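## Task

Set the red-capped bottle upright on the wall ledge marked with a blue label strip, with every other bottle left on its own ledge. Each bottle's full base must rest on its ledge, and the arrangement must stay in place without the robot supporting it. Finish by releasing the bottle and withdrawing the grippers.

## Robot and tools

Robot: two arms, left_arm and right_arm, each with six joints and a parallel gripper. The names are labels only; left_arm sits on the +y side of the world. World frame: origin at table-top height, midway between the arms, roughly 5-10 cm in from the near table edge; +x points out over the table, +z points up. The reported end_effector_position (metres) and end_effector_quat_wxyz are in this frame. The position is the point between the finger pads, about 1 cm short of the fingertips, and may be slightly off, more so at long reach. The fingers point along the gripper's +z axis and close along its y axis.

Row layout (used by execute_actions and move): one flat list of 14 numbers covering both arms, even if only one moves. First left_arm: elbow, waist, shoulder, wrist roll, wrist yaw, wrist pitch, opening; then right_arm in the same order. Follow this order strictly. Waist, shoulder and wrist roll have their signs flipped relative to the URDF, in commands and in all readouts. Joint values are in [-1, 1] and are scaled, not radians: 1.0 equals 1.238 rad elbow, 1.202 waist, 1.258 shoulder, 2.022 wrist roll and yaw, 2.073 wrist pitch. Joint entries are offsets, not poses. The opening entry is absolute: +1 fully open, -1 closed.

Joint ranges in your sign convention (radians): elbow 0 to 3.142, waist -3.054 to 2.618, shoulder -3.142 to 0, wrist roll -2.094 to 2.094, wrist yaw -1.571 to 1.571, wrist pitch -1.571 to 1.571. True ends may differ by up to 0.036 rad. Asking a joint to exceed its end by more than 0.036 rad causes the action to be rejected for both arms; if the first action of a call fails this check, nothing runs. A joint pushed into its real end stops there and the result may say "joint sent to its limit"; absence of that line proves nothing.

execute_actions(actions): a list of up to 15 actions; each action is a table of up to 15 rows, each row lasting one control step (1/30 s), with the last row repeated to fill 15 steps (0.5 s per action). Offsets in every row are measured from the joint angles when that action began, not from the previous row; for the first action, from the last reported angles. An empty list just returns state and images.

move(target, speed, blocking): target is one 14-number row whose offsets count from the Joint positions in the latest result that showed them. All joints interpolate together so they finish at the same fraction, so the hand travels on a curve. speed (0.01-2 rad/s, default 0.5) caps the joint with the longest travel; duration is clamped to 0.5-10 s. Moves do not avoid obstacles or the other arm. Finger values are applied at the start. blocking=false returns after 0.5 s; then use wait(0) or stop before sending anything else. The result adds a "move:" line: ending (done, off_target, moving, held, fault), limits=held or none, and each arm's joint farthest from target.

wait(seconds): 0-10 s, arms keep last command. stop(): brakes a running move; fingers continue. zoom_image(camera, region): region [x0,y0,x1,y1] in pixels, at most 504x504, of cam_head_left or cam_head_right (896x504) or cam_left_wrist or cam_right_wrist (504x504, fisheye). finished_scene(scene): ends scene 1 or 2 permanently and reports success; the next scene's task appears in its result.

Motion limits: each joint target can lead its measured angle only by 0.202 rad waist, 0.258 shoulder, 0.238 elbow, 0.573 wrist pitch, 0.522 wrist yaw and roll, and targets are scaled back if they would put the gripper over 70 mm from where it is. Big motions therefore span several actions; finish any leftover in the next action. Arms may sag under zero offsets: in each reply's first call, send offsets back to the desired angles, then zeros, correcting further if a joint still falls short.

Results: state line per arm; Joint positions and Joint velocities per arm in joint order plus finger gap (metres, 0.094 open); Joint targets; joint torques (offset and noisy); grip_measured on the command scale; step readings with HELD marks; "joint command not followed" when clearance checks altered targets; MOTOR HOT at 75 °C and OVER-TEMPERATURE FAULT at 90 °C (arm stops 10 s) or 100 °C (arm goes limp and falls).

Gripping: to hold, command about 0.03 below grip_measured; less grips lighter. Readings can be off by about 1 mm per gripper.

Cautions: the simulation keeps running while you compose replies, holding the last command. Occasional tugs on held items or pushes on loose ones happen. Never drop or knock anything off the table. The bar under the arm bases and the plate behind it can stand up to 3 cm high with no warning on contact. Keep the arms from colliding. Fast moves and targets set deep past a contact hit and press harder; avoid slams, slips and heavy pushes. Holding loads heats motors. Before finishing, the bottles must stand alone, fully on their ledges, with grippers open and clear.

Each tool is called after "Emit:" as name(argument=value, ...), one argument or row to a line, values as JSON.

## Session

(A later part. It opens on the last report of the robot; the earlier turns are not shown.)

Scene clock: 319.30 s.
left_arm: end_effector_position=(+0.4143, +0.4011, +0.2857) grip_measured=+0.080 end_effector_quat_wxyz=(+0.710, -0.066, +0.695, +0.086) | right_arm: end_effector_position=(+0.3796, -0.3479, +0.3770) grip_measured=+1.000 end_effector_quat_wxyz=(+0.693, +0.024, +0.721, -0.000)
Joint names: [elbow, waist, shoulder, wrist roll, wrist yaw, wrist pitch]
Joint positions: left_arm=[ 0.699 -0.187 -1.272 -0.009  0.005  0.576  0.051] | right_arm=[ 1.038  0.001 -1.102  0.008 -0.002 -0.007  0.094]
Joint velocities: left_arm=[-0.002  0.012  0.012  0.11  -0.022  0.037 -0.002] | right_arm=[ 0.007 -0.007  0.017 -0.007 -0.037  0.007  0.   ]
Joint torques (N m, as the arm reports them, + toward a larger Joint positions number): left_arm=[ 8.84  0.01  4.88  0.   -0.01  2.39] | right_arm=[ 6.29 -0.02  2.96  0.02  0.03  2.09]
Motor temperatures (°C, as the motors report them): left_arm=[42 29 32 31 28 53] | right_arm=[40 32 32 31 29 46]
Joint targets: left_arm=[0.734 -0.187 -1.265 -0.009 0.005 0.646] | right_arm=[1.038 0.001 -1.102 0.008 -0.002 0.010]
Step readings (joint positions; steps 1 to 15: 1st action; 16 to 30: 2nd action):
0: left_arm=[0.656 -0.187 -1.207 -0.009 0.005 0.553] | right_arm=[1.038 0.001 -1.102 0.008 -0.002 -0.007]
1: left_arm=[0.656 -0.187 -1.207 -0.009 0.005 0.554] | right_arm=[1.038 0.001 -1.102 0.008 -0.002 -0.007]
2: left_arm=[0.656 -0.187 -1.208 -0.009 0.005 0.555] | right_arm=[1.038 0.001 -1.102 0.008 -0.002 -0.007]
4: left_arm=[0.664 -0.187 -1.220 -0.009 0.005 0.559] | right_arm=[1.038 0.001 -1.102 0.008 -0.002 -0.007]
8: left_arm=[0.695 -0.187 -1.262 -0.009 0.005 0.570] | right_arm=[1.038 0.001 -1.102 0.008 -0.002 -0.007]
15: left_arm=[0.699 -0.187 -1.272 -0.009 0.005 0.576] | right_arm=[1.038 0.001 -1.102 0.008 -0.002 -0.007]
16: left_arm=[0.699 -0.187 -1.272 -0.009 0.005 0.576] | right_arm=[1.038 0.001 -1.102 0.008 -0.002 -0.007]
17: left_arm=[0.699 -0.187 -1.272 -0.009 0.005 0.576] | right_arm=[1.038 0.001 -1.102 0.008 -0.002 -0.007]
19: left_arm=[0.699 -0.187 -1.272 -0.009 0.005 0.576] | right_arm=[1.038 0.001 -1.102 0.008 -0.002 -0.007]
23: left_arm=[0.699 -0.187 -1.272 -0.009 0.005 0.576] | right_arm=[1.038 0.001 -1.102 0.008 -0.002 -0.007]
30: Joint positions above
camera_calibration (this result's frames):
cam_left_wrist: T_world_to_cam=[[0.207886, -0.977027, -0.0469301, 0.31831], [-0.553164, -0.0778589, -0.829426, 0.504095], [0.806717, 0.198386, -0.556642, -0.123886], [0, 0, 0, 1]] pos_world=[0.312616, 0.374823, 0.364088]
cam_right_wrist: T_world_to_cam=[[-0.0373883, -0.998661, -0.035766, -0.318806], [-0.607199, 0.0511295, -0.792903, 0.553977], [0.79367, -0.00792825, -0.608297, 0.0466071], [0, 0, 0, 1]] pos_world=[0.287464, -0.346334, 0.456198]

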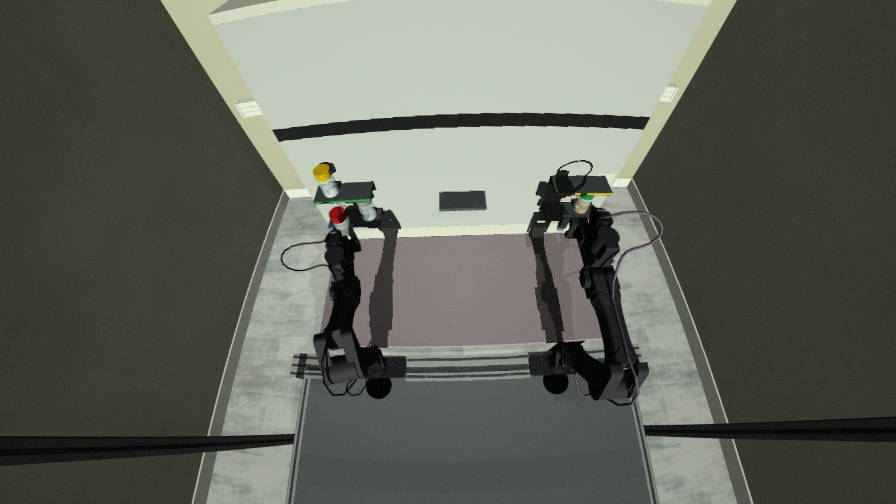

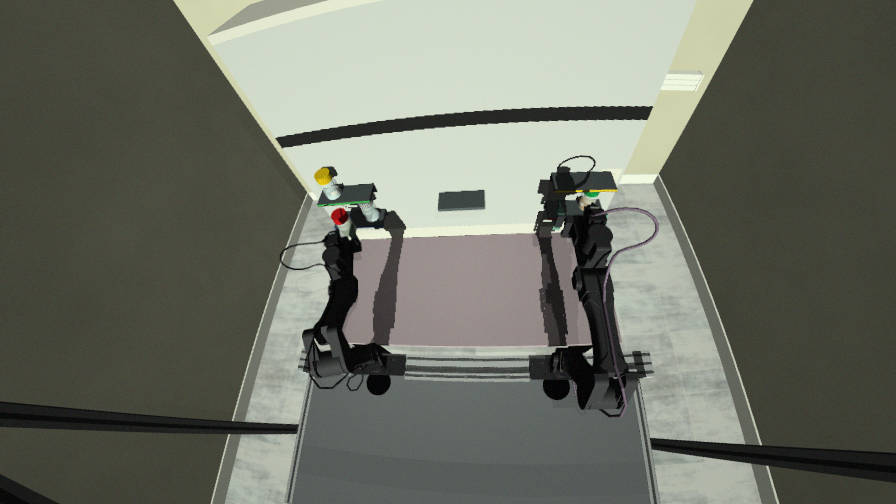

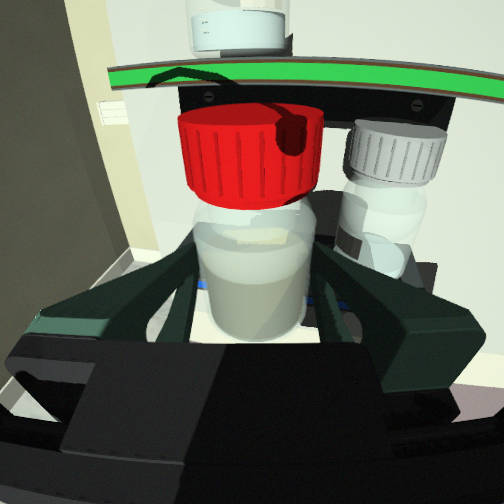

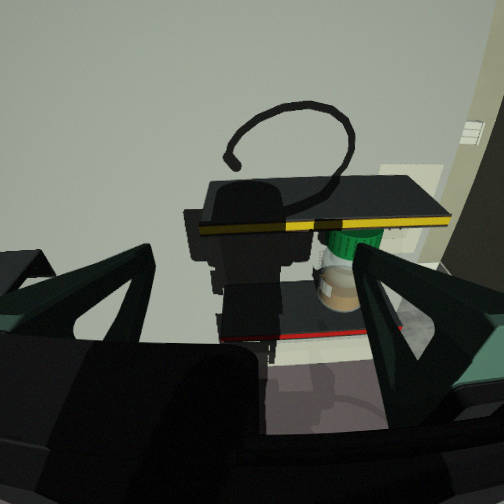

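Emit:
execute_actions(
  actions=[
    [[0.03,0,-0.003,0,0,0.035,0.045, 0,0,0,0,0,0.008,1],[0.036,0,-0.011,0,0,0.037,0.045, 0,0,0,0,0,0.008,1],[0.043,0,-0.019,0,0,0.04,0.045, 0,0,0,0,0,0.008,1],[0.05,0,-0.027,0,0,0.042,0.045, 0,0,0,0,0,0.008,1],[0.057,0,-0.035,0,0,0.044,0.045, 0,0,0,0,0,0.008,1],[0.063,0,-0.043,0,0,0.046,0.045, 0,0,0,0,0,0.008,1],[0.067,0,-0.05,0,0,0.048,0.045, 0,0,0,0,0,0.008,1]],
    [[0.028,0,0.005,0,0,0.034,0.045, 0,0,0,0,0,0.008,1]],
  ],
)

Scene clock: 327.67 s.
left_arm: end_effector_position=(+0.4282, +0.4043, +0.2815) grip_measured=+0.080 end_effector_quat_wxyz=(+0.708, -0.066, +0.698, +0.086) | right_arm: end_effector_position=(+0.3796, -0.3479, +0.3770) grip_measured=+1.000 end_effector_quat_wxyz=(+0.693, +0.024, +0.721, -0.000)
Joint names: [elbow, waist, shoulder, wrist roll, wrist yaw, wrist pitch]
Joint positions: left_arm=[ 0.734 -0.187 -1.338 -0.009  0.005  0.602  0.051] | right_arm=[ 1.038  0.001 -1.102  0.008 -0.002 -0.007  0.094]
Joint velocities: left_arm=[-0.007  0.007 -0.002  0.051  0.037  0.022  0.001] | right_arm=[-0.022  0.017 -0.007 -0.022 -0.022  0.007  0.   ]
Joint torques (N m, as the arm reports them, + toward a larger Joint positions number): left_arm=[ 8.78  0.01  5.4   0.   -0.01  2.39] | right_arm=[6.2  0.   2.89 0.   0.01 2.09]
Motor temperatures (°C, as the motors report them): left_arm=[42 29 32 31 28 53] | right_arm=[40 32 32 31 29 46]
Joint targets: left_arm=[0.768 -0.187 -1.332 -0.009 0.005 0.672] | right_arm=[1.038 0.001 -1.102 0.008 -0.002 0.010]
Step readings (joint positions; steps 1 to 15: 1st action; 16 to 30: 2nd action):
0: left_arm=[0.699 -0.187 -1.272 -0.009 0.005 0.576] | right_arm=[1.038 0.001 -1.102 0.008 -0.002 -0.007]
1: left_arm=[0.699 -0.187 -1.272 -0.009 0.005 0.576] | right_arm=[1.038 0.001 -1.102 0.008 -0.002 -0.007]
2: left_arm=[0.699 -0.187 -1.273 -0.009 0.005 0.578] | right_arm=[1.038 0.001 -1.102 0.008 -0.002 -0.007]
4: left_arm=[0.702 -0.187 -1.284 -0.009 0.005 0.586] | right_arm=[1.038 0.001 -1.102 0.008 -0.002 -0.007]
8: left_arm=[0.729 -0.187 -1.328 -0.009 0.005 0.595] | right_arm=[1.038 0.001 -1.102 0.008 -0.002 -0.007]
15: left_arm=[0.734 -0.187 -1.338 -0.009 0.005 0.601] | right_arm=[1.038 0.001 -1.102 0.008 -0.002 -0.007]
16: left_arm=[0.734 -0.187 -1.338 -0.009 0.005 0.602] | right_arm=[1.038 0.001 -1.102 0.008 -0.002 -0.007]
17: left_arm=[0.734 -0.187 -1.338 -0.009 0.005 0.602] | right_arm=[1.038 0.001 -1.102 0.008 -0.002 -0.007]
19: left_arm=[0.734 -0.187 -1.338 -0.009 0.005 0.602] | right_arm=[1.038 0.001 -1.102 0.008 -0.002 -0.007]
23: left_arm=[0.734 -0.187 -1.338 -0.009 0.005 0.602] | right_arm=[1.038 0.001 -1.102 0.008 -0.002 -0.007]
30: Joint positions above
camera_calibration (this result's frames):
cam_left_wrist: T_world_to_cam=[[0.207701, -0.977069, -0.0468656, 0.318407], [-0.558086, -0.0790153, -0.826012, 0.510212], [0.803368, 0.197719, -0.5617, -0.134993], [0, 0, 0, 1]] pos_world=[0.327058, 0.378111, 0.360538]
cam_right_wrist: T_world_to_cam=[[-0.0373883, -0.998661, -0.035766, -0.318806], [-0.607199, 0.0511295, -0.792903, 0.553977], [0.79367, -0.00792825, -0.608297, 0.0466071], [0, 0, 0, 1]] pos_world=[0.287464, -0.346334, 0.456198]

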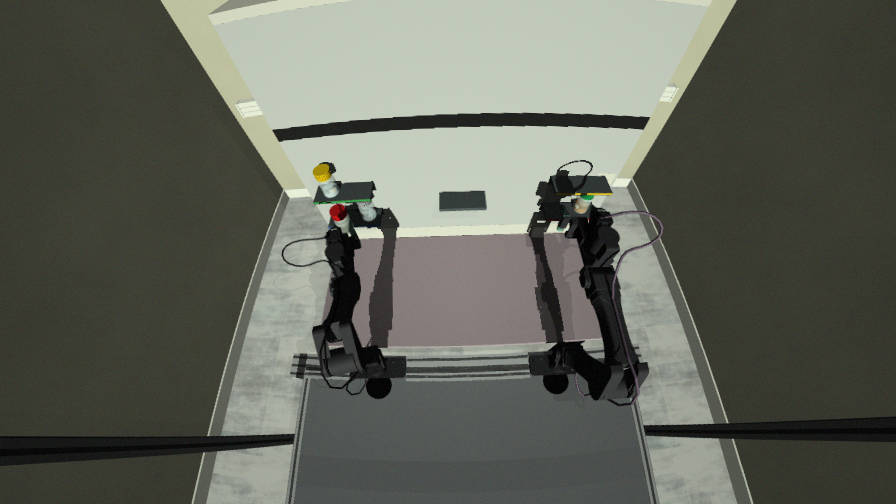

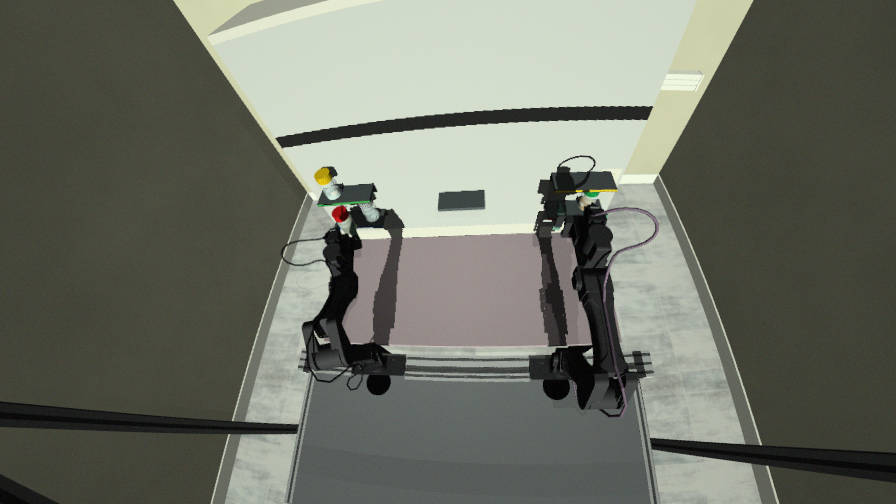

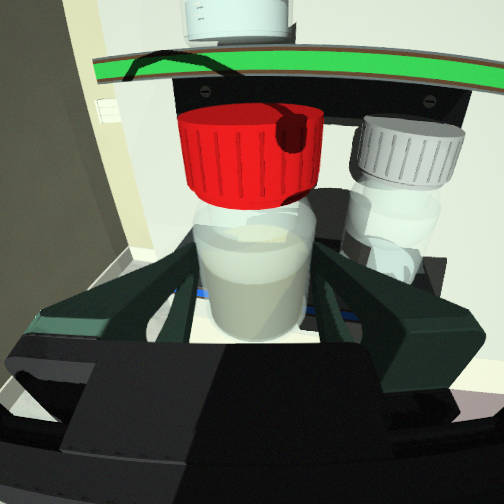

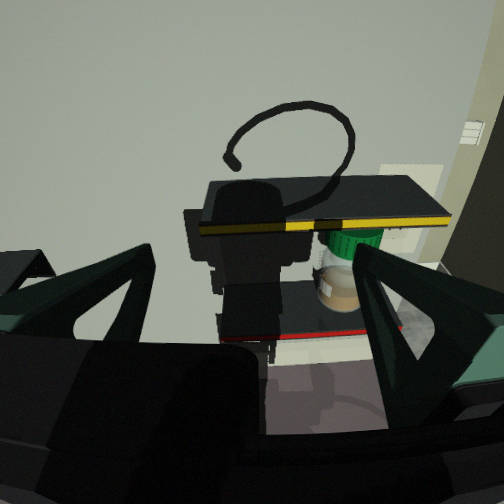

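Emit:
execute_actions(
  actions=[
    [[0.032,0,-0.003,0,0,0.035,0.045, 0,0,0,0,0,0.008,1],[0.042,0,-0.011,0,0,0.036,0.045, 0,0,0,0,0,0.008,1],[0.052,0,-0.019,0,0,0.038,0.045, 0,0,0,0,0,0.008,1],[0.062,0,-0.027,0,0,0.039,0.045, 0,0,0,0,0,0.008,1],[0.072,0,-0.035,0,0,0.04,0.045, 0,0,0,0,0,0.008,1],[0.08,0,-0.043,0,0,0.041,0.045, 0,0,0,0,0,0.008,1],[0.084,0,-0.05,0,0,0.042,0.045, 0,0,0,0,0,0.008,1]],
    [[0.028,0,0.005,0,0,0.034,0.045, 0,0,0,0,0,0.008,1]],
  ],
)

Scene clock: 340.23 s.
left_arm: end_effector_position=(+0.4440, +0.4078, +0.2852) grip_measured=+0.080 end_effector_quat_wxyz=(+0.711, -0.066, +0.695, +0.086) | right_arm: end_effector_position=(+0.3796, -0.3479, +0.3770) grip_measured=+1.000 end_effector_quat_wxyz=(+0.693, +0.024, +0.721, -0.000)
Joint names: [elbow, waist, shoulder, wrist roll, wrist yaw, wrist pitch]
Joint positions: left_arm=[ 0.791 -0.187 -1.404 -0.009  0.005  0.617  0.051] | right_arm=[ 1.038  0.001 -1.102  0.008 -0.002 -0.007  0.094]
Joint velocities: left_arm=[ 0.007  0.002 -0.002  0.007 -0.007  0.022 -0.   ] | right_arm=[ 0.007 -0.002  0.007 -0.037 -0.051  0.007  0.   ]
Joint torques (N m, as the arm reports them, + toward a larger Joint positions number): left_arm=[ 8.78  0.01  5.97 -0.01 -0.01  2.4 ] | right_arm=[ 6.25 -0.03  2.95  0.    0.03  2.08]
Motor temperatures (°C, as the motors report them): left_arm=[43 29 33 31 28 53] | right_arm=[40 32 32 31 29 46]
Joint targets: left_arm=[0.826 -0.187 -1.398 -0.009 0.005 0.688] | right_arm=[1.038 0.001 -1.102 0.008 -0.002 0.010]
Step readings (joint positions; steps 1 to 15: 1st action; 16 to 30: 2nd action):
0: left_arm=[0.734 -0.187 -1.338 -0.009 0.005 0.602] | right_arm=[1.038 0.001 -1.102 0.008 -0.002 -0.007]
1: left_arm=[0.734 -0.187 -1.338 -0.009 0.005 0.602] | right_arm=[1.038 0.001 -1.102 0.008 -0.002 -0.007]
2: left_arm=[0.734 -0.187 -1.340 -0.009 0.005 0.604] | right_arm=[1.038 0.001 -1.102 0.008 -0.002 -0.007]
4: left_arm=[0.744 -0.187 -1.353 -0.009 0.005 0.606] | right_arm=[1.038 0.001 -1.102 0.008 -0.002 -0.007]
8: left_arm=[0.785 -0.187 -1.396 -0.009 0.005 0.612] | right_arm=[1.038 0.001 -1.102 0.008 -0.002 -0.007]
15: left_arm=[0.791 -0.187 -1.404 -0.009 0.005 0.617] | right_arm=[1.038 0.001 -1.102 0.008 -0.002 -0.007]
16: left_arm=[0.791 -0.187 -1.404 -0.009 0.005 0.617] | right_arm=[1.038 0.001 -1.102 0.008 -0.002 -0.007]
17: left_arm=[0.791 -0.187 -1.404 -0.009 0.005 0.617] | right_arm=[1.038 0.001 -1.102 0.008 -0.002 -0.007]
19: left_arm=[0.791 -0.187 -1.404 -0.009 0.005 0.617] | right_arm=[1.038 0.001 -1.102 0.008 -0.002 -0.007]
23: left_arm=[0.791 -0.187 -1.404 -0.009 0.005 0.617] | right_arm=[1.038 0.001 -1.102 0.008 -0.002 -0.007]
30: Joint positions above
camera_calibration (this result's frames):
cam_left_wrist: T_world_to_cam=[[0.207921, -0.977019, -0.0469421, 0.318598], [-0.552239, -0.0776417, -0.830063, 0.520346], [0.807342, 0.198511, -0.555691, -0.150101], [0, 0, 0, 1]] pos_world=[0.342295, 0.381473, 0.363465]
cam_right_wrist: T_world_to_cam=[[-0.0373883, -0.998661, -0.035766, -0.318806], [-0.607199, 0.0511295, -0.792903, 0.553977], [0.79367, -0.00792825, -0.608297, 0.0466071], [0, 0, 0, 1]] pos_world=[0.287464, -0.346334, 0.456198]

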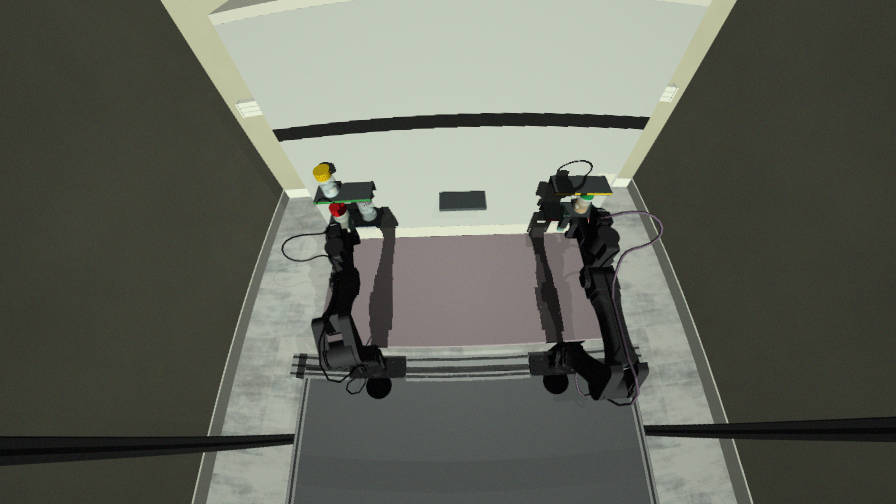

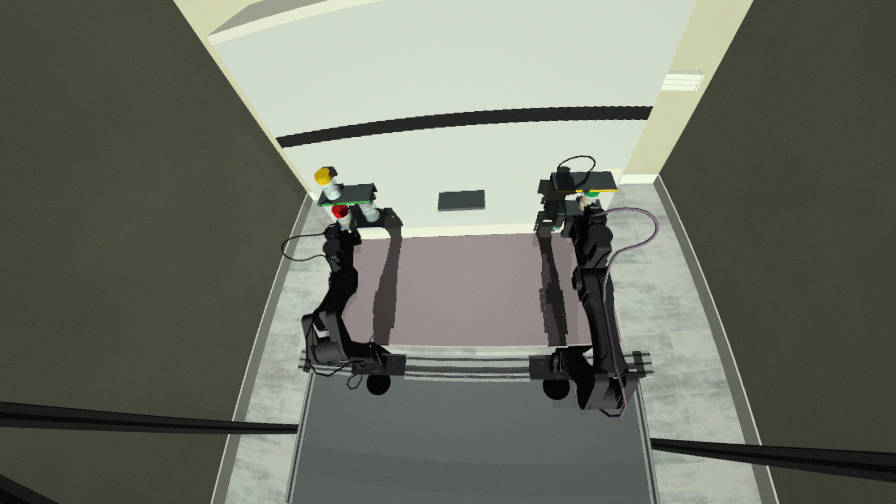

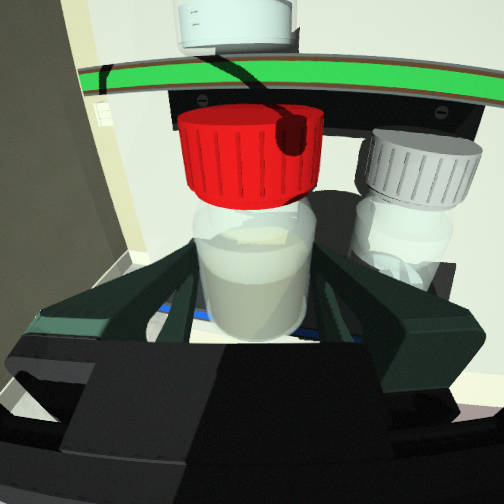

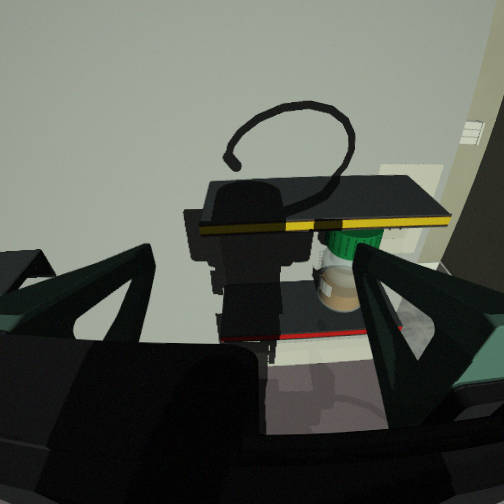

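Emit:
execute_actions(
  actions=[
    [[0.032,0,-0.003,0,0,0.035,0.045, 0,0,0,0,0,0.008,1],[0.041,0,-0.011,0,0,0.036,0.045, 0,0,0,0,0,0.008,1],[0.05,0,-0.019,0,0,0.038,0.045, 0,0,0,0,0,0.008,1],[0.059,0,-0.027,0,0,0.039,0.045, 0,0,0,0,0,0.008,1],[0.068,0,-0.035,0,0,0.04,0.045, 0,0,0,0,0,0.008,1],[0.076,0,-0.043,0,0,0.041,0.045, 0,0,0,0,0,0.008,1],[0.081,0,-0.05,0,0,0.042,0.045, 0,0,0,0,0,0.008,1]],
    [[0.028,0,0.002,0,0,0.035,0.045, 0,0,0,0,0,0.008,1],[0.042,0,-0.008,0,0,0.035,0.045, 0,0,0,0,0,0.008,1],[0.054,0,-0.017,0,0,0.036,0.045, 0,0,0,0,0,0.008,1],[0.065,0,-0.026,0,0,0.036,0.045, 0,0,0,0,0,0.008,1],[0.075,0,-0.035,0,0,0.037,0.045, 0,0,0,0,0,0.008,1],[0.084,0,-0.043,0,0,0.037,0.045, 0,0,0,0,0,0.008,1],[0.089,0,-0.05,0,0,0.038,0.045, 0,0,0,0,0,0.008,1]],
    [[0.028,0,0.005,0,0,0.034,0.045, 0,0,0,0,0,0.008,1]],
  ],
)

Scene clock: 353.23 s.
left_arm: end_effector_position=(+0.4770, +0.4151, +0.2867) grip_measured=+0.080 end_effector_quat_wxyz=(+0.713, -0.066, +0.693, +0.086) | right_arm: end_effector_position=(+0.3796, -0.3479, +0.3770) grip_measured=+1.000 end_effector_quat_wxyz=(+0.693, +0.024, +0.721, -0.000)
Joint names: [elbow, waist, shoulder, wrist roll, wrist yaw, wrist pitch]
Joint positions: left_arm=[ 0.908 -0.187 -1.539 -0.009  0.005  0.642  0.051] | right_arm=[ 1.038  0.001 -1.102  0.008 -0.002 -0.007  0.094]
Joint velocities: left_arm=[ 0.012  0.007  0.007 -0.022 -0.022 -0.022 -0.001] | right_arm=[-0.002  0.007  0.002 -0.066  0.022 -0.095  0.   ]
Joint torques (N m, as the arm reports them, + toward a larger Joint positions number): left_arm=[ 8.75  0.    7.16  0.   -0.01  2.4 ] | right_arm=[ 6.27 -0.01  2.91  0.    0.02  2.08]
Motor temperatures (°C, as the motors report them): left_arm=[43 29 33 31 28 54] | right_arm=[40 32 32 31 29 46]
Joint targets: left_arm=[0.943 -0.187 -1.533 -0.009 0.005 0.712] | right_arm=[1.038 0.001 -1.102 0.008 -0.002 0.010]
Step readings (joint positions; steps 1 to 15: 1st action; 16 to 30: 2nd action; 31 to 45: 3rd action):
0: left_arm=[0.791 -0.187 -1.404 -0.009 0.005 0.617] | right_arm=[1.038 0.001 -1.102 0.008 -0.002 -0.007]
1: left_arm=[0.791 -0.187 -1.404 -0.009 0.005 0.617] | right_arm=[1.038 0.001 -1.102 0.008 -0.002 -0.007]
2: left_arm=[0.791 -0.187 -1.406 -0.009 0.005 0.619] | right_arm=[1.038 0.001 -1.102 0.008 -0.002 -0.007]
4: left_arm=[0.801 -0.187 -1.418 -0.009 0.005 0.622] | right_arm=[1.038 0.001 -1.102 0.008 -0.002 -0.007]
8: left_arm=[0.838 -0.187 -1.462 -0.009 0.005 0.628] | right_arm=[1.038 0.001 -1.102 0.008 -0.002 -0.007]
15: left_arm=[0.844 -0.187 -1.471 -0.009 0.005 0.633] | right_arm=[1.038 0.001 -1.102 0.008 -0.002 -0.007]
16: left_arm=[0.844 -0.187 -1.471 -0.009 0.005 0.633] | right_arm=[1.038 0.001 -1.102 0.008 -0.002 -0.007]
17: left_arm=[0.844 -0.187 -1.473 -0.009 0.005 0.634] | right_arm=[1.038 0.001 -1.102 0.008 -0.002 -0.007]
19: left_arm=[0.856 -0.187 -1.485 -0.009 0.005 0.635] | right_arm=[1.038 0.001 -1.102 0.008 -0.002 -0.007]
23: left_arm=[0.902 -0.187 -1.529 -0.009 0.005 0.639] | right_arm=[1.038 0.001 -1.102 0.008 -0.002 -0.007]
30: left_arm=[0.908 -0.187 -1.539 -0.009 0.005 0.642] | right_arm=[1.038 0.001 -1.102 0.008 -0.002 -0.007]
31: left_arm=[0.908 -0.187 -1.539 -0.009 0.005 0.642] | right_arm=[1.038 0.001 -1.102 0.008 -0.002 -0.007]
32: left_arm=[0.908 -0.187 -1.539 -0.009 0.005 0.642] | right_arm=[1.038 0.001 -1.102 0.008 -0.002 -0.007]
34: left_arm=[0.908 -0.187 -1.539 -0.009 0.005 0.642] | right_arm=[1.038 0.001 -1.102 0.008 -0.002 -0.007]
38: left_arm=[0.908 -0.187 -1.539 -0.009 0.005 0.642] | right_arm=[1.038 0.001 -1.102 0.008 -0.002 -0.007]
45: Joint positions above
camera_calibration (this result's frames):
cam_left_wrist: T_world_to_cam=[[0.208107, -0.976976, -0.0470051, 0.31891], [-0.547293, -0.0764805, -0.833439, 0.538509], [0.810655, 0.19917, -0.550608, -0.180587], [0, 0, 0, 1]] pos_world=[0.374748, 0.38872, 0.364373]
cam_right_wrist: T_world_to_cam=[[-0.0373883, -0.998661, -0.035766, -0.318806], [-0.607199, 0.0511295, -0.792903, 0.553977], [0.79367, -0.00792825, -0.608297, 0.0466071], [0, 0, 0, 1]] pos_world=[0.287464, -0.346334, 0.456198]

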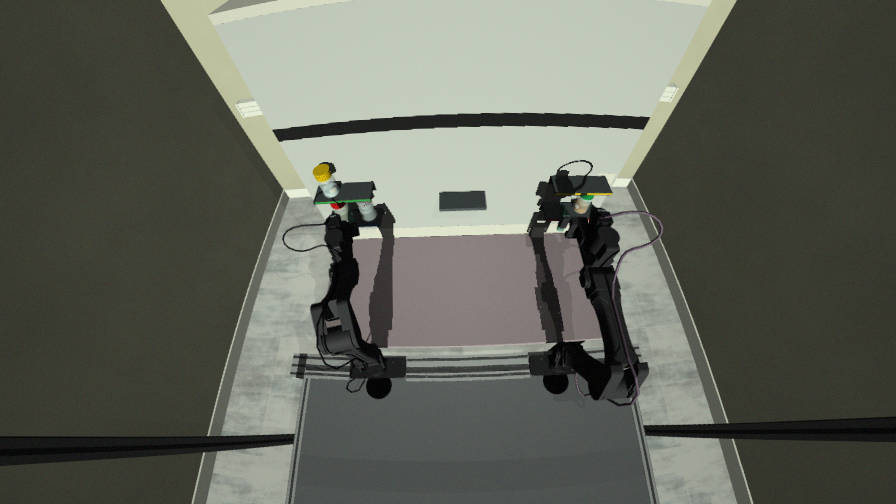

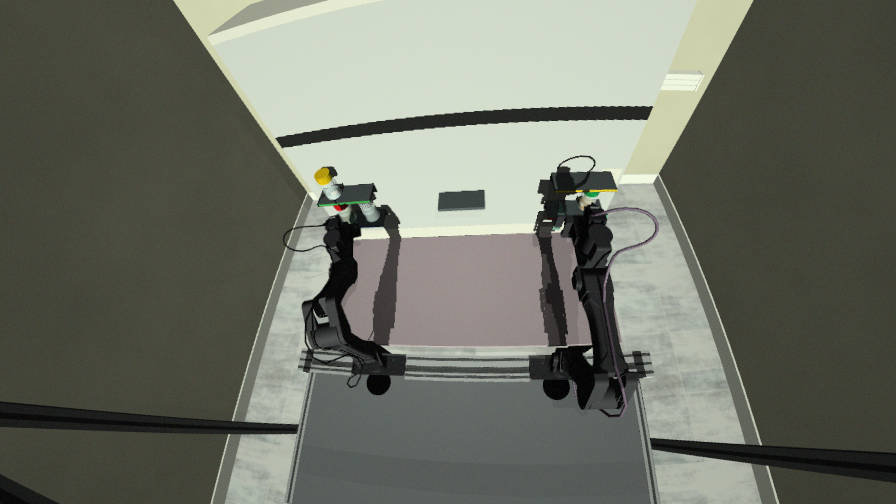

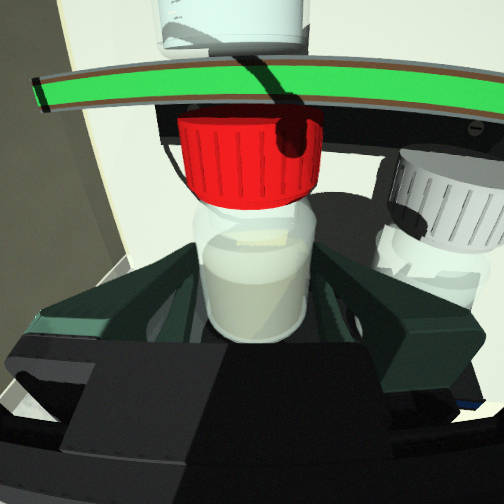

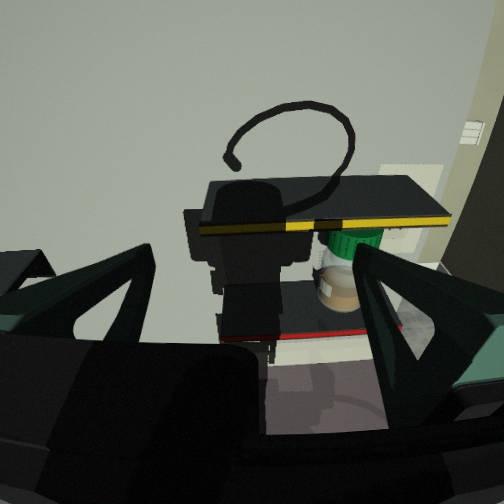

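Emit:
execute_actions(
  actions=[
    [[0.028,0,0.002,0,0,0.035,0.045, 0,0,0,0,0,0.008,1],[0.028,0,-0.005,0,0,0.039,0.045, 0,0,0,0,0,0.008,1],[0.028,0,-0.012,0,0,0.043,0.045, 0,0,0,0,0,0.008,1],[0.028,0,-0.019,0,0,0.047,0.045, 0,0,0,0,0,0.008,1],[0.028,0,-0.026,0,0,0.051,0.045, 0,0,0,0,0,0.008,1],[0.028,0,-0.03,0,0,0.054,0.045, 0,0,0,0,0,0.008,1]],
    [[0.028,0,0.005,0,0,0.034,0.045, 0,0,0,0,0,0.008,1]],
    [[0.028,0,0.005,0,0,0.015,0.045, 0,0,0,0,0,0.008,1]],
  ],
)

Scene clock: 364.13 s.
left_arm: end_effector_position=(+0.4846, +0.4171, +0.2719) grip_measured=+0.080 end_effector_quat_wxyz=(+0.707, -0.067, +0.699, +0.085) | right_arm: end_effector_position=(+0.3796, -0.3479, +0.3770) grip_measured=+1.000 end_effector_quat_wxyz=(+0.693, +0.024, +0.721, -0.000)
Joint names: [elbow, waist, shoulder, wrist roll, wrist yaw, wrist pitch]
Joint positions: left_arm=[ 0.908 -0.187 -1.586 -0.009  0.005  0.671  0.051] | right_arm=[ 1.038  0.001 -1.102  0.008 -0.002 -0.007  0.094]
Joint velocities: left_arm=[-0.002  0.032  0.012 -0.022 -0.007 -0.022  0.   ] | right_arm=[ 0.007  0.002 -0.007 -0.022 -0.022  0.022  0.   ]
Joint torques (N m, as the arm reports them, + toward a larger Joint positions number): left_arm=[ 8.65  0.01  7.48  0.   -0.01  2.11] | right_arm=[6.24 0.04 2.91 0.01 0.03 2.08]
Motor temperatures (°C, as the motors report them): left_arm=[43 29 34 31 28 54] | right_arm=[40 32 32 31 29 46]
Joint targets: left_arm=[0.943 -0.187 -1.580 -0.009 0.005 0.710] | right_arm=[1.038 0.001 -1.102 0.008 -0.002 0.010]
Step readings (joint positions; steps 1 to 15: 1st action; 16 to 30: 2nd action; 31 to 45: 3rd action):
0: left_arm=[0.908 -0.187 -1.539 -0.009 0.005 0.642] | right_arm=[1.038 0.001 -1.102 0.008 -0.002 -0.007]
1: left_arm=[0.908 -0.187 -1.539 -0.009 0.005 0.642] | right_arm=[1.038 0.001 -1.102 0.008 -0.002 -0.007]
2: left_arm=[0.908 -0.187 -1.540 -0.009 0.005 0.643] | right_arm=[1.038 0.001 -1.102 0.008 -0.002 -0.007]
4: left_arm=[0.908 -0.187 -1.547 -0.009 0.005 0.655] | right_arm=[1.038 0.001 -1.102 0.008 -0.002 -0.007]
8: left_arm=[0.908 -0.187 -1.575 -0.009 0.005 0.674] | right_arm=[1.038 0.001 -1.102 0.008 -0.002 -0.007]
15: left_arm=[0.908 -0.187 -1.586 -0.009 0.005 0.679] | right_arm=[1.038 0.001 -1.102 0.008 -0.002 -0.007]
16: left_arm=[0.908 -0.187 -1.586 -0.009 0.005 0.679] | right_arm=[1.038 0.001 -1.102 0.008 -0.002 -0.007]
17: left_arm=[0.908 -0.187 -1.586 -0.009 0.005 0.679] | right_arm=[1.038 0.001 -1.102 0.008 -0.002 -0.007]
19: left_arm=[0.908 -0.187 -1.586 -0.009 0.005 0.679] | right_arm=[1.038 0.001 -1.102 0.008 -0.002 -0.007]
23: left_arm=[0.908 -0.187 -1.586 -0.009 0.005 0.679] | right_arm=[1.038 0.001 -1.102 0.008 -0.002 -0.007]
30: left_arm=[0.908 -0.187 -1.586 -0.009 0.005 0.679] | right_arm=[1.038 0.001 -1.102 0.008 -0.002 -0.007]
31: left_arm=[0.908 -0.187 -1.586 -0.009 0.005 0.679] | right_arm=[1.038 0.001 -1.102 0.008 -0.002 -0.007]
32: left_arm=[0.908 -0.187 -1.586 -0.009 0.005 0.678] | right_arm=[1.038 0.001 -1.102 0.008 -0.002 -0.007]
34: left_arm=[0.908 -0.187 -1.586 -0.009 0.005 0.675] | right_arm=[1.038 0.001 -1.102 0.008 -0.002 -0.007]
38: left_arm=[0.908 -0.187 -1.586 -0.009 0.005 0.672] | right_arm=[1.038 0.001 -1.102 0.008 -0.002 -0.007]
45: Joint positions above
camera_calibration (this result's frames):
cam_left_wrist: T_world_to_cam=[[0.207585, -0.977096, -0.0468248, 0.318781], [-0.561152, -0.0797359, -0.823863, 0.535977], [0.80126, 0.197298, -0.564851, -0.186178], [0, 0, 0, 1]] pos_world=[0.383768, 0.390948, 0.351336]
cam_right_wrist: T_world_to_cam=[[-0.0373883, -0.998661, -0.035766, -0.318806], [-0.607199, 0.0511295, -0.792903, 0.553977], [0.79367, -0.00792825, -0.608297, 0.0466071], [0, 0, 0, 1]] pos_world=[0.287464, -0.346334, 0.456198]

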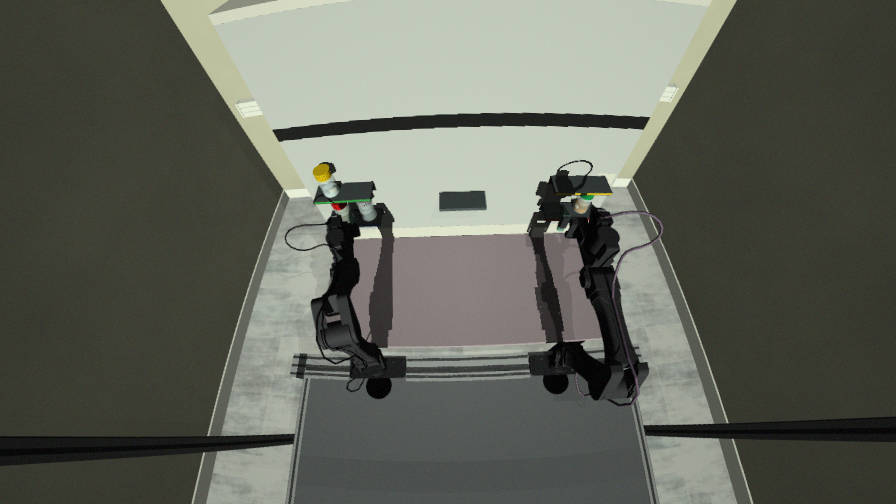

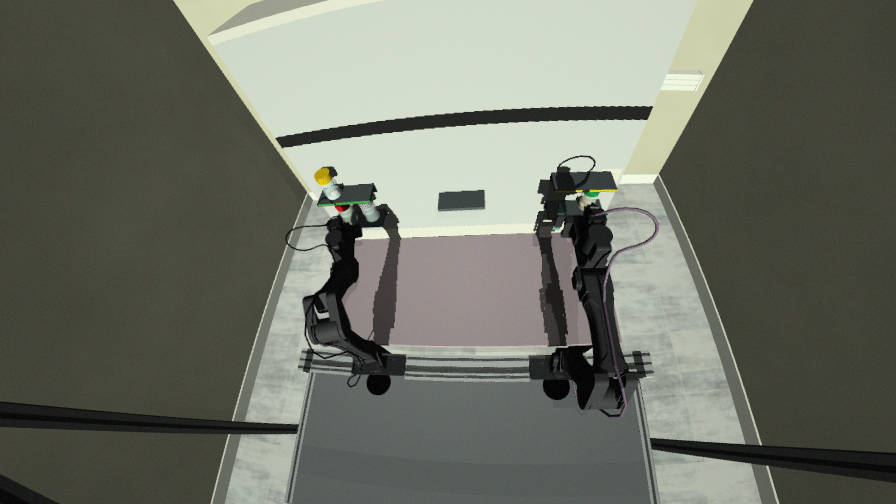

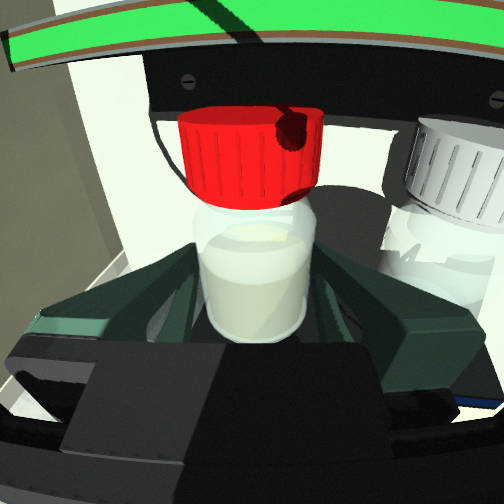

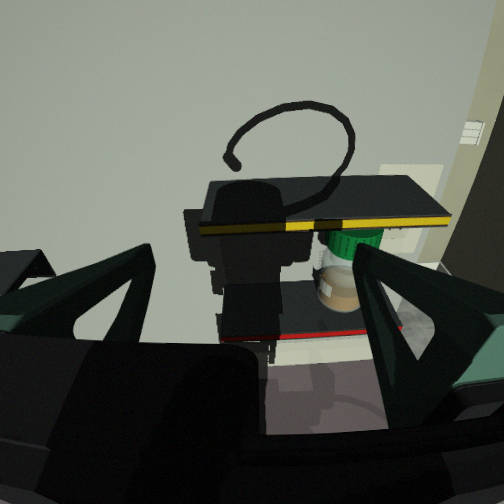

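Emit:
execute_actions(
  actions=[
    [[0.02,0,0.005,0,0,0.0,0.045, 0,0,0,0,0,0.008,1]],
    [[0.02,0,0.005,0,0,0.0,0.045, 0,0,0,0,0,0.008,1]],
  ],
)

Scene clock: 369.60 s.
left_arm: end_effector_position=(+0.4847, +0.4171, +0.2709) grip_measured=+0.080 end_effector_quat_wxyz=(+0.706, -0.067, +0.700, +0.085) | right_arm: end_effector_position=(+0.3796, -0.3479, +0.3770) grip_measured=+1.000 end_effector_quat_wxyz=(+0.693, +0.024, +0.721, -0.000)
Joint names: [elbow, waist, shoulder, wrist roll, wrist yaw, wrist pitch]
Joint positions: left_arm=[ 0.908 -0.187 -1.586 -0.009  0.005  0.667  0.051] | right_arm=[ 1.038  0.001 -1.102  0.008 -0.002 -0.007  0.094]
Joint velocities: left_arm=[-0.007  0.007 -0.007  0.037 -0.051 -0.007  0.   ] | right_arm=[-0.007 -0.002  0.002  0.037 -0.022 -0.007  0.   ]
Joint torques (N m, as the arm reports them, + toward a larger Joint positions number): left_arm=[ 7.99  0.    7.48  0.   -0.01  1.73] | right_arm=[ 6.25 -0.03  2.9   0.    0.01  2.08]
Motor temperatures (°C, as the motors report them): left_arm=[43 29 34 31 28 54] | right_arm=[40 32 32 31 29 46]
Joint targets: left_arm=[0.933 -0.187 -1.580 -0.009 0.005 0.667] | right_arm=[1.038 0.001 -1.102 0.008 -0.002 0.010]
Step readings (joint positions; steps 1 to 15: 1st action; 16 to 30: 2nd action):
0: left_arm=[0.908 -0.187 -1.586 -0.009 0.005 0.671] | right_arm=[1.038 0.001 -1.102 0.008 -0.002 -0.007]
1: left_arm=[0.908 -0.187 -1.586 -0.009 0.005 0.668] | right_arm=[1.038 0.001 -1.102 0.008 -0.002 -0.007]
2: left_arm=[0.908 -0.187 -1.586 -0.009 0.005 0.667] | right_arm=[1.038 0.001 -1.102 0.008 -0.002 -0.007]
4: left_arm=[0.908 -0.187 -1.586 -0.009 0.005 0.667] | right_arm=[1.038 0.001 -1.102 0.008 -0.002 -0.007]
8: left_arm=[0.908 -0.187 -1.586 -0.009 0.005 0.667] | right_arm=[1.038 0.001 -1.102 0.008 -0.002 -0.007]
15: left_arm=[0.908 -0.187 -1.586 -0.009 0.005 0.667] | right_arm=[1.038 0.001 -1.102 0.008 -0.002 -0.007]
16: left_arm=[0.908 -0.187 -1.586 -0.009 0.005 0.667] | right_arm=[1.038 0.001 -1.102 0.008 -0.002 -0.007]
17: left_arm=[0.908 -0.187 -1.586 -0.009 0.005 0.667] | right_arm=[1.038 0.001 -1.102 0.008 -0.002 -0.007]
19: left_arm=[0.908 -0.187 -1.586 -0.009 0.005 0.667] | right_arm=[1.038 0.001 -1.102 0.008 -0.002 -0.007]
23: left_arm=[0.908 -0.187 -1.586 -0.009 0.005 0.667] | right_arm=[1.038 0.001 -1.102 0.008 -0.002 -0.007]
30: Joint positions above
camera_calibration (this result's frames):
cam_left_wrist: T_world_to_cam=[[0.207458, -0.977125, -0.0467793, 0.31881], [-0.564515, -0.0805267, -0.821485, 0.536439], [0.798927, 0.196831, -0.568308, -0.184516], [0, 0, 0, 1]] pos_world=[0.384103, 0.391033, 0.350729]
cam_right_wrist: T_world_to_cam=[[-0.0373883, -0.998661, -0.035766, -0.318806], [-0.607199, 0.0511295, -0.792903, 0.553977], [0.79367, -0.00792825, -0.608297, 0.0466071], [0, 0, 0, 1]] pos_world=[0.287464, -0.346334, 0.456198]

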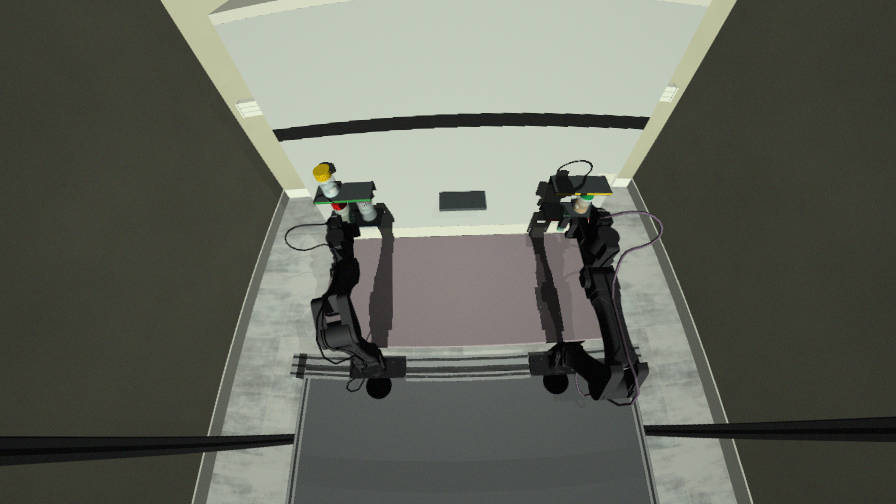

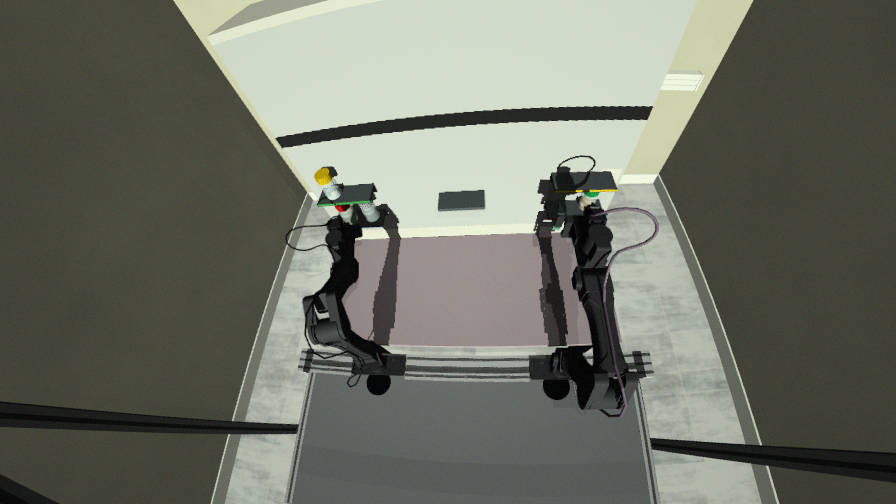

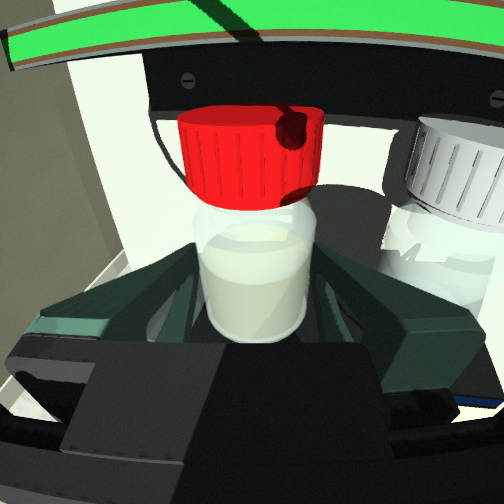

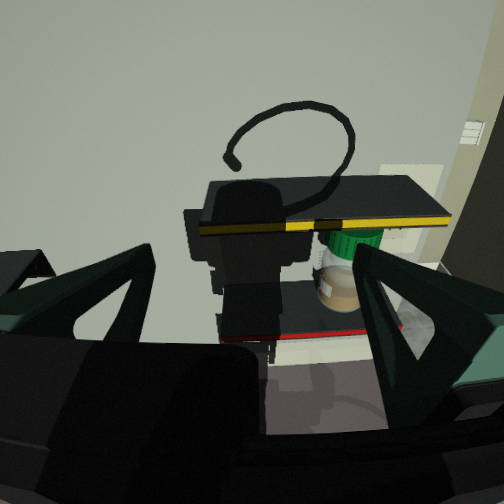

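Resting. Open partly.

Emit:
execute_actions(
  actions=[
    [[0.025,0,0.005,0,0,0.005,0.2, 0,0,0,0,0,0.008,1]],
    [[0.025,0,0.005,0,0,0.008,0.45, 0,0,0,0,0,0.008,1]],
    [[0.025,0,0.005,0,0,0.008,0.45, 0,0,0,0,0,0.008,1]],
  ],
)

Scene clock: 375.43 s.
left_arm: end_effector_position=(+0.4846, +0.4171, +0.2719) grip_measured=+0.448 end_effector_quat_wxyz=(+0.707, -0.067, +0.699, +0.085) | right_arm: end_effector_position=(+0.3796, -0.3479, +0.3770) grip_measured=+1.000 end_effector_quat_wxyz=(+0.693, +0.024, +0.721, -0.000)
Joint names: [elbow, waist, shoulder, wrist roll, wrist yaw, wrist pitch]
Joint positions: left_arm=[ 0.908 -0.187 -1.586 -0.009  0.005  0.671  0.068] | right_arm=[ 1.038  0.001 -1.102  0.008 -0.002 -0.007  0.094]
Joint velocities: left_arm=[-0.017  0.012 -0.017  0.007 -0.022  0.037  0.001] | right_arm=[-0.002  0.002 -0.007  0.022 -0.066  0.081  0.   ]
Joint torques (N m, as the arm reports them, + toward a larger Joint positions number): left_arm=[ 8.41  0.    7.47  0.   -0.01  1.87] | right_arm=[ 6.25 -0.05  2.92  0.    0.03  2.09]
Motor temperatures (°C, as the motors report them): left_arm=[43 29 35 31 28 53] | right_arm=[40 32 32 31 29 46]
Joint targets: left_arm=[0.939 -0.187 -1.580 -0.009 0.005 0.686] | right_arm=[1.038 0.001 -1.102 0.008 -0.002 0.010]
Step readings (joint positions; steps 1 to 15: 1st action; 16 to 30: 2nd action; 31 to 45: 3rd action):
0: left_arm=[0.908 -0.187 -1.586 -0.009 0.005 0.667] | right_arm=[1.038 0.001 -1.102 0.008 -0.002 -0.007]
1: left_arm=[0.908 -0.187 -1.586 -0.009 0.005 0.667] | right_arm=[1.038 0.001 -1.102 0.008 -0.002 -0.007]
2: left_arm=[0.908 -0.187 -1.586 -0.009 0.005 0.667] | right_arm=[1.038 0.001 -1.102 0.008 -0.002 -0.007]
4: left_arm=[0.908 -0.187 -1.586 -0.009 0.005 0.667] | right_arm=[1.038 0.001 -1.102 0.008 -0.002 -0.007]
8: left_arm=[0.908 -0.187 -1.586 -0.009 0.005 0.667] | right_arm=[1.038 0.001 -1.102 0.008 -0.002 -0.007]
15: left_arm=[0.908 -0.187 -1.586 -0.009 0.005 0.667] | right_arm=[1.038 0.001 -1.102 0.008 -0.002 -0.007]
16: left_arm=[0.908 -0.187 -1.586 -0.009 0.005 0.667] | right_arm=[1.038 0.001 -1.102 0.008 -0.002 -0.007]
17: left_arm=[0.908 -0.187 -1.586 -0.009 0.005 0.667] | right_arm=[1.038 0.001 -1.102 0.008 -0.002 -0.007]
19: left_arm=[0.908 -0.187 -1.586 -0.009 0.005 0.668] | right_arm=[1.038 0.001 -1.102 0.008 -0.002 -0.007]
23: left_arm=[0.908 -0.187 -1.586 -0.009 0.005 0.669] | right_arm=[1.038 0.001 -1.102 0.008 -0.002 -0.007]
30: left_arm=[0.908 -0.187 -1.586 -0.009 0.005 0.669] | right_arm=[1.038 0.001 -1.102 0.008 -0.002 -0.007]
31: left_arm=[0.908 -0.187 -1.586 -0.009 0.005 0.669] | right_arm=[1.038 0.001 -1.102 0.008 -0.002 -0.007]
32: left_arm=[0.908 -0.187 -1.586 -0.009 0.005 0.670] | right_arm=[1.038 0.001 -1.102 0.008 -0.002 -0.007]
34: left_arm=[0.908 -0.187 -1.586 -0.009 0.005 0.671] | right_arm=[1.038 0.001 -1.102 0.008 -0.002 -0.007]
38: left_arm=[0.908 -0.187 -1.586 -0.009 0.005 0.671] | right_arm=[1.038 0.001 -1.102 0.008 -0.002 -0.007]
45: Joint positions above
camera_calibration (this result's frames):
cam_left_wrist: T_world_to_cam=[[0.207585, -0.977096, -0.0468248, 0.318781], [-0.561152, -0.0797359, -0.823863, 0.535977], [0.80126, 0.197298, -0.564851, -0.186178], [0, 0, 0, 1]] pos_world=[0.383768, 0.390948, 0.351336]
cam_right_wrist: T_world_to_cam=[[-0.0373883, -0.998661, -0.035766, -0.318806], [-0.607199, 0.0511295, -0.792903, 0.553977], [0.79367, -0.00792825, -0.608297, 0.0466071], [0, 0, 0, 1]] pos_world=[0.287464, -0.346334, 0.456198]

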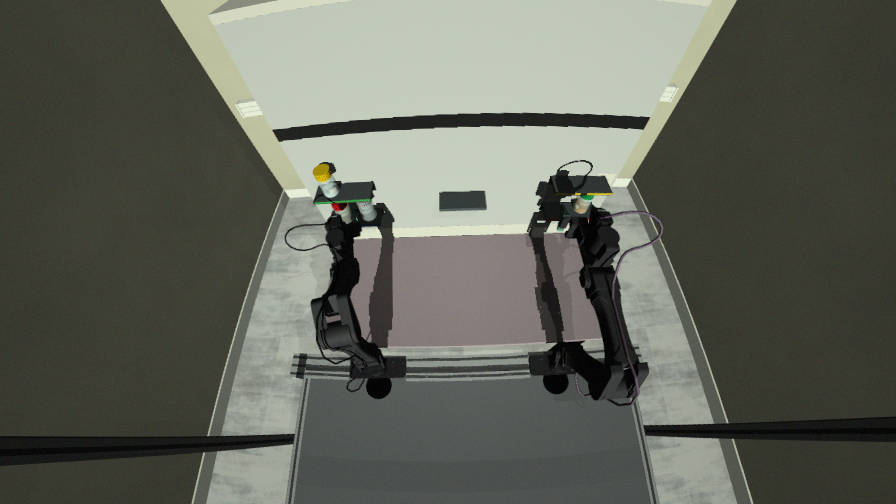

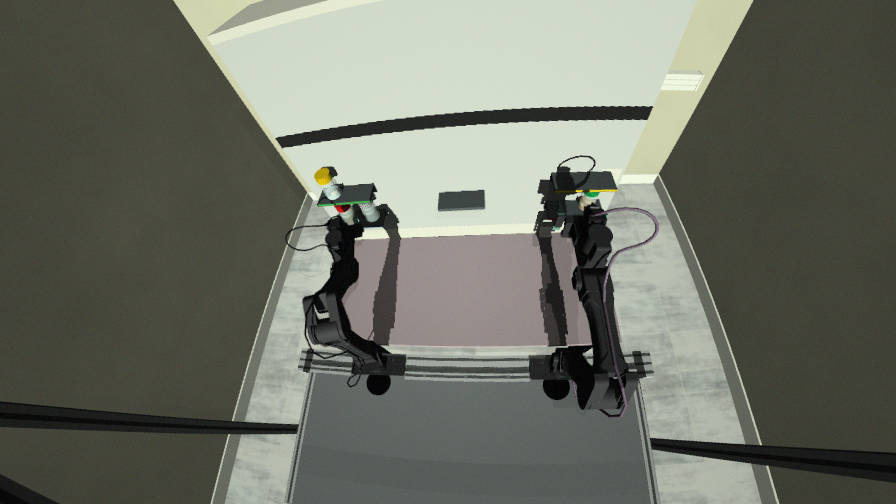

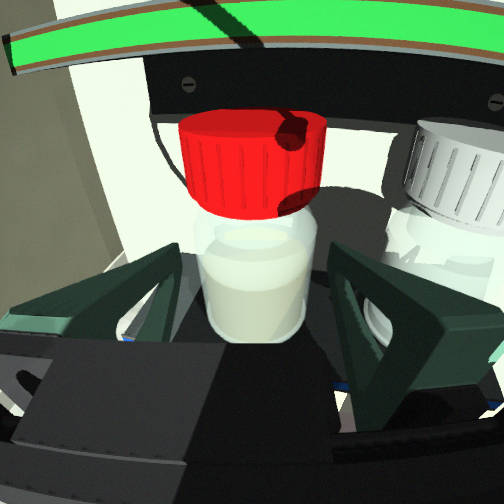

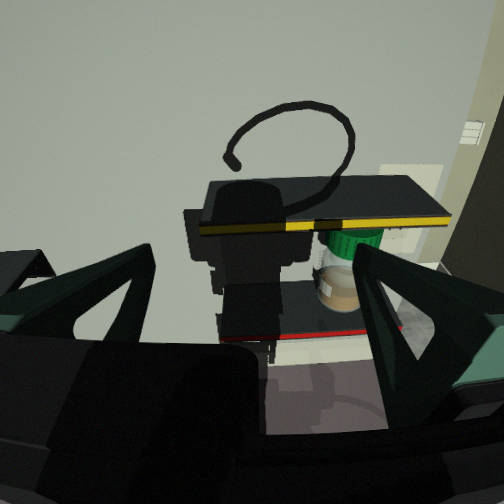

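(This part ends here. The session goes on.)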